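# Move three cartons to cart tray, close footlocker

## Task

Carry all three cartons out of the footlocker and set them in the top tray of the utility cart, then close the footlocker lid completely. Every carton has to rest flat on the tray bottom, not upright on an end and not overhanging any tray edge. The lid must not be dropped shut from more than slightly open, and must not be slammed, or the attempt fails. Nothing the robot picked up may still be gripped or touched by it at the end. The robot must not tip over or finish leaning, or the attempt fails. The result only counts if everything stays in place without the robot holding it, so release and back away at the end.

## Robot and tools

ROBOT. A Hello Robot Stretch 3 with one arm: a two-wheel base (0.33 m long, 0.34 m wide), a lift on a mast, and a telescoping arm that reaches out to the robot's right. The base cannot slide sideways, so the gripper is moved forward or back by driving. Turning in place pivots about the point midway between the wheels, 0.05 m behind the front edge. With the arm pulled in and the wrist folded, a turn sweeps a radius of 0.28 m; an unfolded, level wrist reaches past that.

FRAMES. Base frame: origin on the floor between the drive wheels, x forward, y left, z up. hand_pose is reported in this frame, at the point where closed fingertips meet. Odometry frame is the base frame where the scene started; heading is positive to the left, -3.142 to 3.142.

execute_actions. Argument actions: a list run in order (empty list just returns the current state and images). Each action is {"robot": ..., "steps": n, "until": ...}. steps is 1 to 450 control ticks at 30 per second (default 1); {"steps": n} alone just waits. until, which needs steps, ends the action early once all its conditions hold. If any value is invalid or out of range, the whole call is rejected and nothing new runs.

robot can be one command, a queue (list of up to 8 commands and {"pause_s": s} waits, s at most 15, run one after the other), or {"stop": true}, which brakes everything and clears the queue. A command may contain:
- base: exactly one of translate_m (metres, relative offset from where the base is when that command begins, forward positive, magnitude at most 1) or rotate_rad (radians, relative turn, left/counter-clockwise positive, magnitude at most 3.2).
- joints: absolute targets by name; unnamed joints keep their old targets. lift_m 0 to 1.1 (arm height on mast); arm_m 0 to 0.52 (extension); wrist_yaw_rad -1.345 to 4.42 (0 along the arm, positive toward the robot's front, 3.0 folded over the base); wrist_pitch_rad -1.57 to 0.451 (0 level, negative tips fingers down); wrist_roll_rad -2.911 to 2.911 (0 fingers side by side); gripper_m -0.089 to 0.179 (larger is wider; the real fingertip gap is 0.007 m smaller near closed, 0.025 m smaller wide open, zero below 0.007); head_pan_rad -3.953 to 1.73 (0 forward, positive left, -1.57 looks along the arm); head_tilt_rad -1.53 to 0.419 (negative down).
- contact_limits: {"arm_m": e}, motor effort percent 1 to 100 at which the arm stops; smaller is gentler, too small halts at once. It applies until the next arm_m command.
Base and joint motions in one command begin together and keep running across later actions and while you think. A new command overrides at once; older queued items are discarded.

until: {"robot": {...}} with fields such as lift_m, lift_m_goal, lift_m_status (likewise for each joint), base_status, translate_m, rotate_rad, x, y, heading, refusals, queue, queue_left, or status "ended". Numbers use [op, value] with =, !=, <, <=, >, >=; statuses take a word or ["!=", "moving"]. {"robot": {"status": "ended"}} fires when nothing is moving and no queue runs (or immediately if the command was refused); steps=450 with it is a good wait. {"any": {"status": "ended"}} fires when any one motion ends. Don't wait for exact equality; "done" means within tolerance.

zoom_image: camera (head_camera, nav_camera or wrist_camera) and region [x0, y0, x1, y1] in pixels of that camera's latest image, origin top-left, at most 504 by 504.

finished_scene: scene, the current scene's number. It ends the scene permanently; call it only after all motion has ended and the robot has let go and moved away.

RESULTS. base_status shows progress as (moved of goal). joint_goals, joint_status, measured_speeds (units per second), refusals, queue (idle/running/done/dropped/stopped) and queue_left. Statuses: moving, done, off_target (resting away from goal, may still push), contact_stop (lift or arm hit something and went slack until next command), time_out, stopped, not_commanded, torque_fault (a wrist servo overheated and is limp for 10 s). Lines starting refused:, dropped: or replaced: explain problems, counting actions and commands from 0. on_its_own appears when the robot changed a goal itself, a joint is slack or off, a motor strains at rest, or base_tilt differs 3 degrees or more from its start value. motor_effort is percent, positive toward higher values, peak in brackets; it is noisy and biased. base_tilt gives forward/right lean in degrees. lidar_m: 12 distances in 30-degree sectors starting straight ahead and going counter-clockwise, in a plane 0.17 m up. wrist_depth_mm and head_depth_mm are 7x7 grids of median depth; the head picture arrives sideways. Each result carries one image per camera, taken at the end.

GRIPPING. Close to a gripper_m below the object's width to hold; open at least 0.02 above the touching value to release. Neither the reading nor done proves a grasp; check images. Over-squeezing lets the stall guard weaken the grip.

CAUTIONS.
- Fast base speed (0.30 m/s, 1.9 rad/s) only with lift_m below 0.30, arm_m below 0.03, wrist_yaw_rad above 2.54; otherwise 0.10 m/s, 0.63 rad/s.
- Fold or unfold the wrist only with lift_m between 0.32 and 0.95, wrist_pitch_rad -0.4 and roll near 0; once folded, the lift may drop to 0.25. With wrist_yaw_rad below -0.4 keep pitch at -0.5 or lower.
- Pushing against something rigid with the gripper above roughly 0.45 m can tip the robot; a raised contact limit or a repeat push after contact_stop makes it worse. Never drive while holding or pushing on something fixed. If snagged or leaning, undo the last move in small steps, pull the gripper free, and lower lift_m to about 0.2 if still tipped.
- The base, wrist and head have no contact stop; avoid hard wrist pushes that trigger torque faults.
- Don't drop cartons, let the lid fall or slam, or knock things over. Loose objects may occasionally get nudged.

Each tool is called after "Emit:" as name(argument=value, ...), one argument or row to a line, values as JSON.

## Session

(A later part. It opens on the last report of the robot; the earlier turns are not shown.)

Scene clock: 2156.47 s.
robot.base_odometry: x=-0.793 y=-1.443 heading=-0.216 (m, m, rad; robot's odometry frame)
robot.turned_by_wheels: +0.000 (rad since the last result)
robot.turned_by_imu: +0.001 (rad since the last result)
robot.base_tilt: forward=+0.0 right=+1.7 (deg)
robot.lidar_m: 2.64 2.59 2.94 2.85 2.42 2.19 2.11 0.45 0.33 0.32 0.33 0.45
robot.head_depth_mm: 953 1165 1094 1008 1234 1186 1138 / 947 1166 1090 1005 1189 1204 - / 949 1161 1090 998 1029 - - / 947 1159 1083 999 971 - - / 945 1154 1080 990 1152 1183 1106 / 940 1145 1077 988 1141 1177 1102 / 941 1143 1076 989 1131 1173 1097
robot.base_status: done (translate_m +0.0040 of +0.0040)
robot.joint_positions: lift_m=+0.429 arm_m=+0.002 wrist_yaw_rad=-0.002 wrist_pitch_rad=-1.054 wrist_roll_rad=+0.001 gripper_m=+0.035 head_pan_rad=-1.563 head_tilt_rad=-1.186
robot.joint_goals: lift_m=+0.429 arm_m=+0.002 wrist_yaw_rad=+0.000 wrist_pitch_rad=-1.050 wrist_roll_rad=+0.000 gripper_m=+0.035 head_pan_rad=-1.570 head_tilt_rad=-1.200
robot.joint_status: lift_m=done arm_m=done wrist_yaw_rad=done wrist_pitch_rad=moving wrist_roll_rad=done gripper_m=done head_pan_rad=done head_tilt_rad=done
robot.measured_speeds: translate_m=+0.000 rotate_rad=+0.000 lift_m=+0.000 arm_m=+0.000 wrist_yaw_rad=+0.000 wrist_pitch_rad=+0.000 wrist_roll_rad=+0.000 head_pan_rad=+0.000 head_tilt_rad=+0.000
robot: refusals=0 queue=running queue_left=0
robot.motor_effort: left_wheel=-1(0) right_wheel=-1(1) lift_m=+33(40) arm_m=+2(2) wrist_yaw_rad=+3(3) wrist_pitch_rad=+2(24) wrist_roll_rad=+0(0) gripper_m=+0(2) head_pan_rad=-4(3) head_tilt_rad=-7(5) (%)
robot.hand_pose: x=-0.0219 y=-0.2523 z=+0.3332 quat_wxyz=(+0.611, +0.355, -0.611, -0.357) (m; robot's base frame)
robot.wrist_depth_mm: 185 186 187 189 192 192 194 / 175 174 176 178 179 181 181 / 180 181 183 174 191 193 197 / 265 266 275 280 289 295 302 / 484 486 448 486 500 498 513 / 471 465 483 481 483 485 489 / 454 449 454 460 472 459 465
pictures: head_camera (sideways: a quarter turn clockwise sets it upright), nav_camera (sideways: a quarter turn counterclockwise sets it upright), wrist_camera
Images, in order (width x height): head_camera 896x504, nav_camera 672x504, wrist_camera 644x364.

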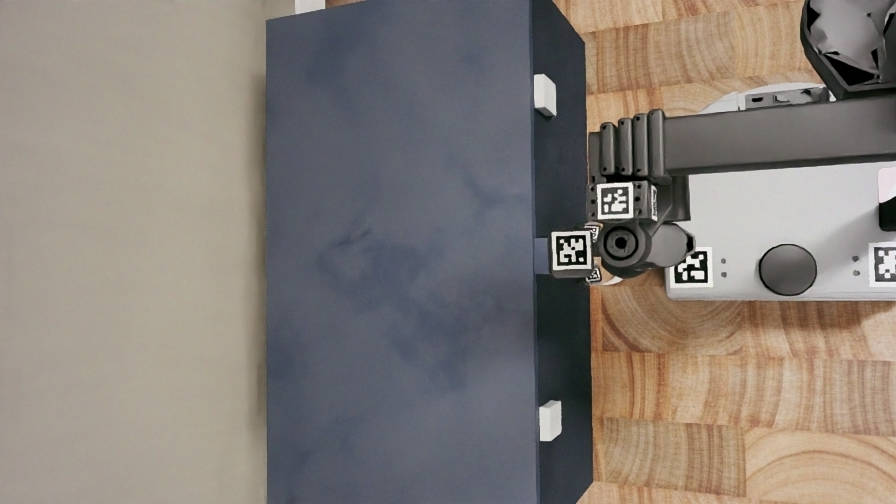

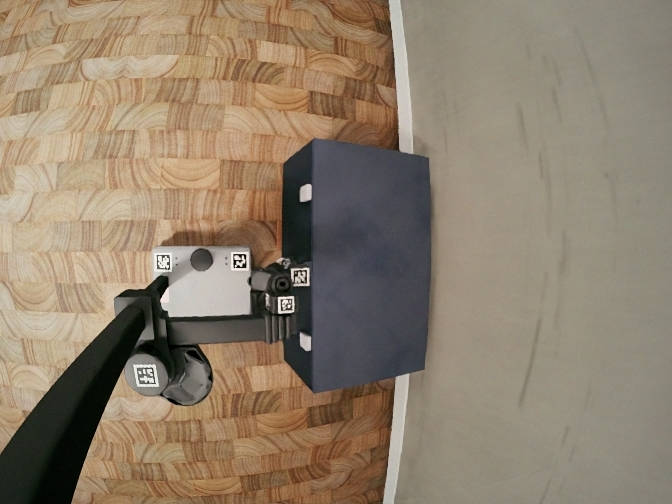

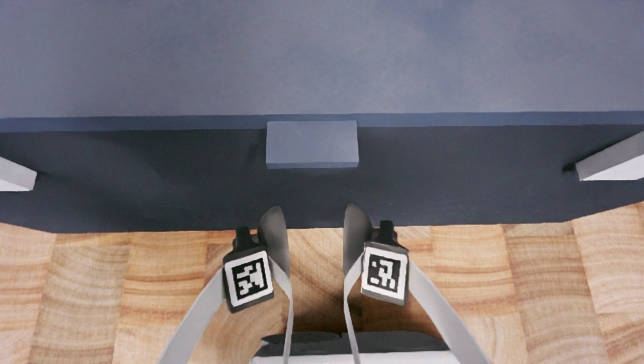

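Closed. Move clear.

Emit:
execute_actions(
  actions=[
    {"robot":{"base":{"rotate_rad":0.6},"joints":{"wrist_pitch_rad":-1.5,"lift_m":0.5}},"steps":90,"until":{"robot":{"status":"ended"}}},
    {"robot":{"base":{"translate_m":0.25}},"steps":120,"until":{"robot":{"status":"ended"}}},
  ],
)

Emit:
finished_scene(
  scene=1,
)

Scene clock: 2167.63 s.
robot.base_odometry: x=-0.561 y=-1.349 heading=+0.383 (m, m, rad; robot's odometry frame)
robot.turned_by_wheels: +0.600 (rad since the last result)
robot.turned_by_imu: +0.590 (rad since the last result)
robot.base_tilt: forward=+0.0 right=+1.6 (deg)
robot.lidar_m: 2.34 2.74 2.72 2.19 2.37 2.32 0.60 0.47 0.45 0.48 1.59 2.43
robot.head_depth_mm: 1067 1226 1090 1005 1123 1189 1136 / 1137 1343 1103 1012 1227 1201 - / 1208 1450 1500 1120 1287 - - / 1291 1546 1487 1362 1292 - - / 1392 1595 1492 1366 1268 1176 1099 / 1514 1629 1492 1371 1268 1178 1103 / 1651 1624 1480 1358 1254 1174 1095
robot.base_status: done (translate_m +0.2500 of +0.2500)
robot.joint_positions: lift_m=+0.500 arm_m=+0.002 wrist_yaw_rad=-0.002 wrist_pitch_rad=-1.496 wrist_roll_rad=+0.001 gripper_m=+0.035 head_pan_rad=-1.563 head_tilt_rad=-1.186
robot.joint_goals: lift_m=+0.500 arm_m=+0.002 wrist_yaw_rad=+0.000 wrist_pitch_rad=-1.500 wrist_roll_rad=+0.000 gripper_m=+0.035 head_pan_rad=-1.570 head_tilt_rad=-1.200
robot.joint_status: lift_m=done arm_m=done wrist_yaw_rad=done wrist_pitch_rad=done wrist_roll_rad=done gripper_m=done head_pan_rad=done head_tilt_rad=done
robot.measured_speeds: translate_m=+0.000 rotate_rad=+0.000 lift_m=+0.000 arm_m=+0.000 wrist_yaw_rad=+0.000 wrist_pitch_rad=+0.000 wrist_roll_rad=+0.000 head_pan_rad=+0.000 head_tilt_rad=+0.000
robot: refusals=0 queue=done queue_left=0
robot.motor_effort: left_wheel=-3(6) right_wheel=+2(8) lift_m=+53(50) arm_m=+2(1) wrist_yaw_rad=+3(3) wrist_pitch_rad=-2(0) wrist_roll_rad=+0(0) gripper_m=+0(1) head_pan_rad=-3(3) head_tilt_rad=-6(6) (%)
robot.hand_pose: x=-0.0216 y=-0.1419 z=+0.3810 quat_wxyz=(+0.518, +0.480, -0.519, -0.482) (m; robot's base frame)
robot.wrist_depth_mm: 514 510 514 516 519 443 353 / 517 520 517 535 539 537 430 / 524 524 542 544 546 555 539 / 530 532 545 - - 553 559 / 549 562 549 - - 584 582 / 554 562 557 - - 583 598 / 573 572 571 - - 608 604
pictures: head_camera (sideways: a quarter turn clockwise sets it upright), nav_camera (sideways: a quarter turn counterclockwise sets it upright), wrist_camera
Images, in order (width x height): head_camera 896x504, nav_camera 672x504, wrist_camera 644x364.

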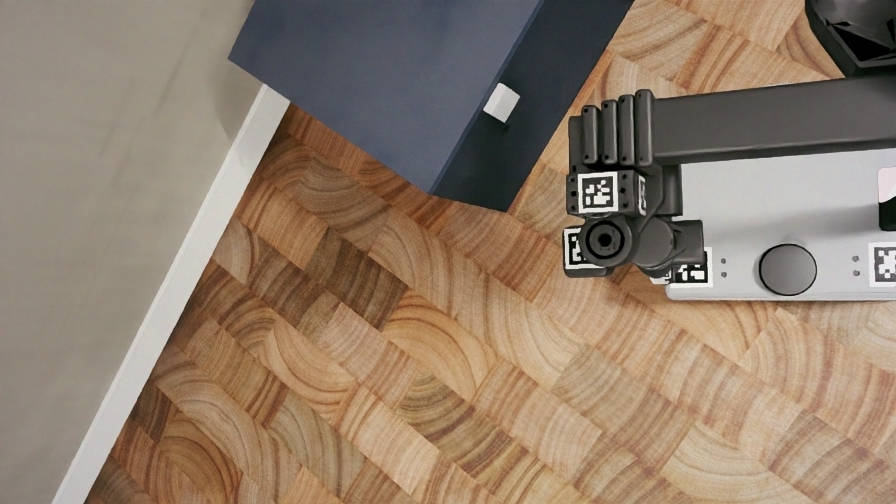

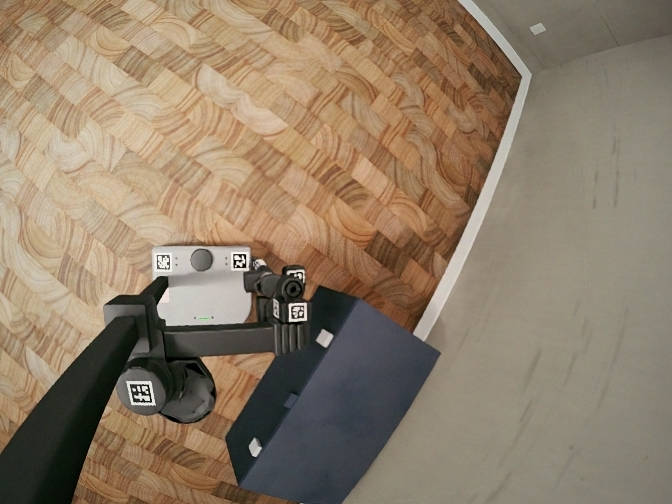

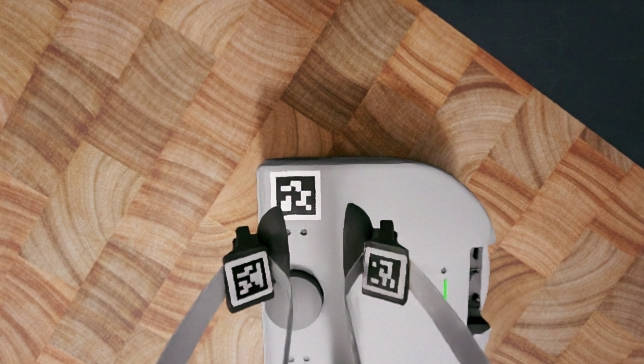

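The scene is finished: the task was done.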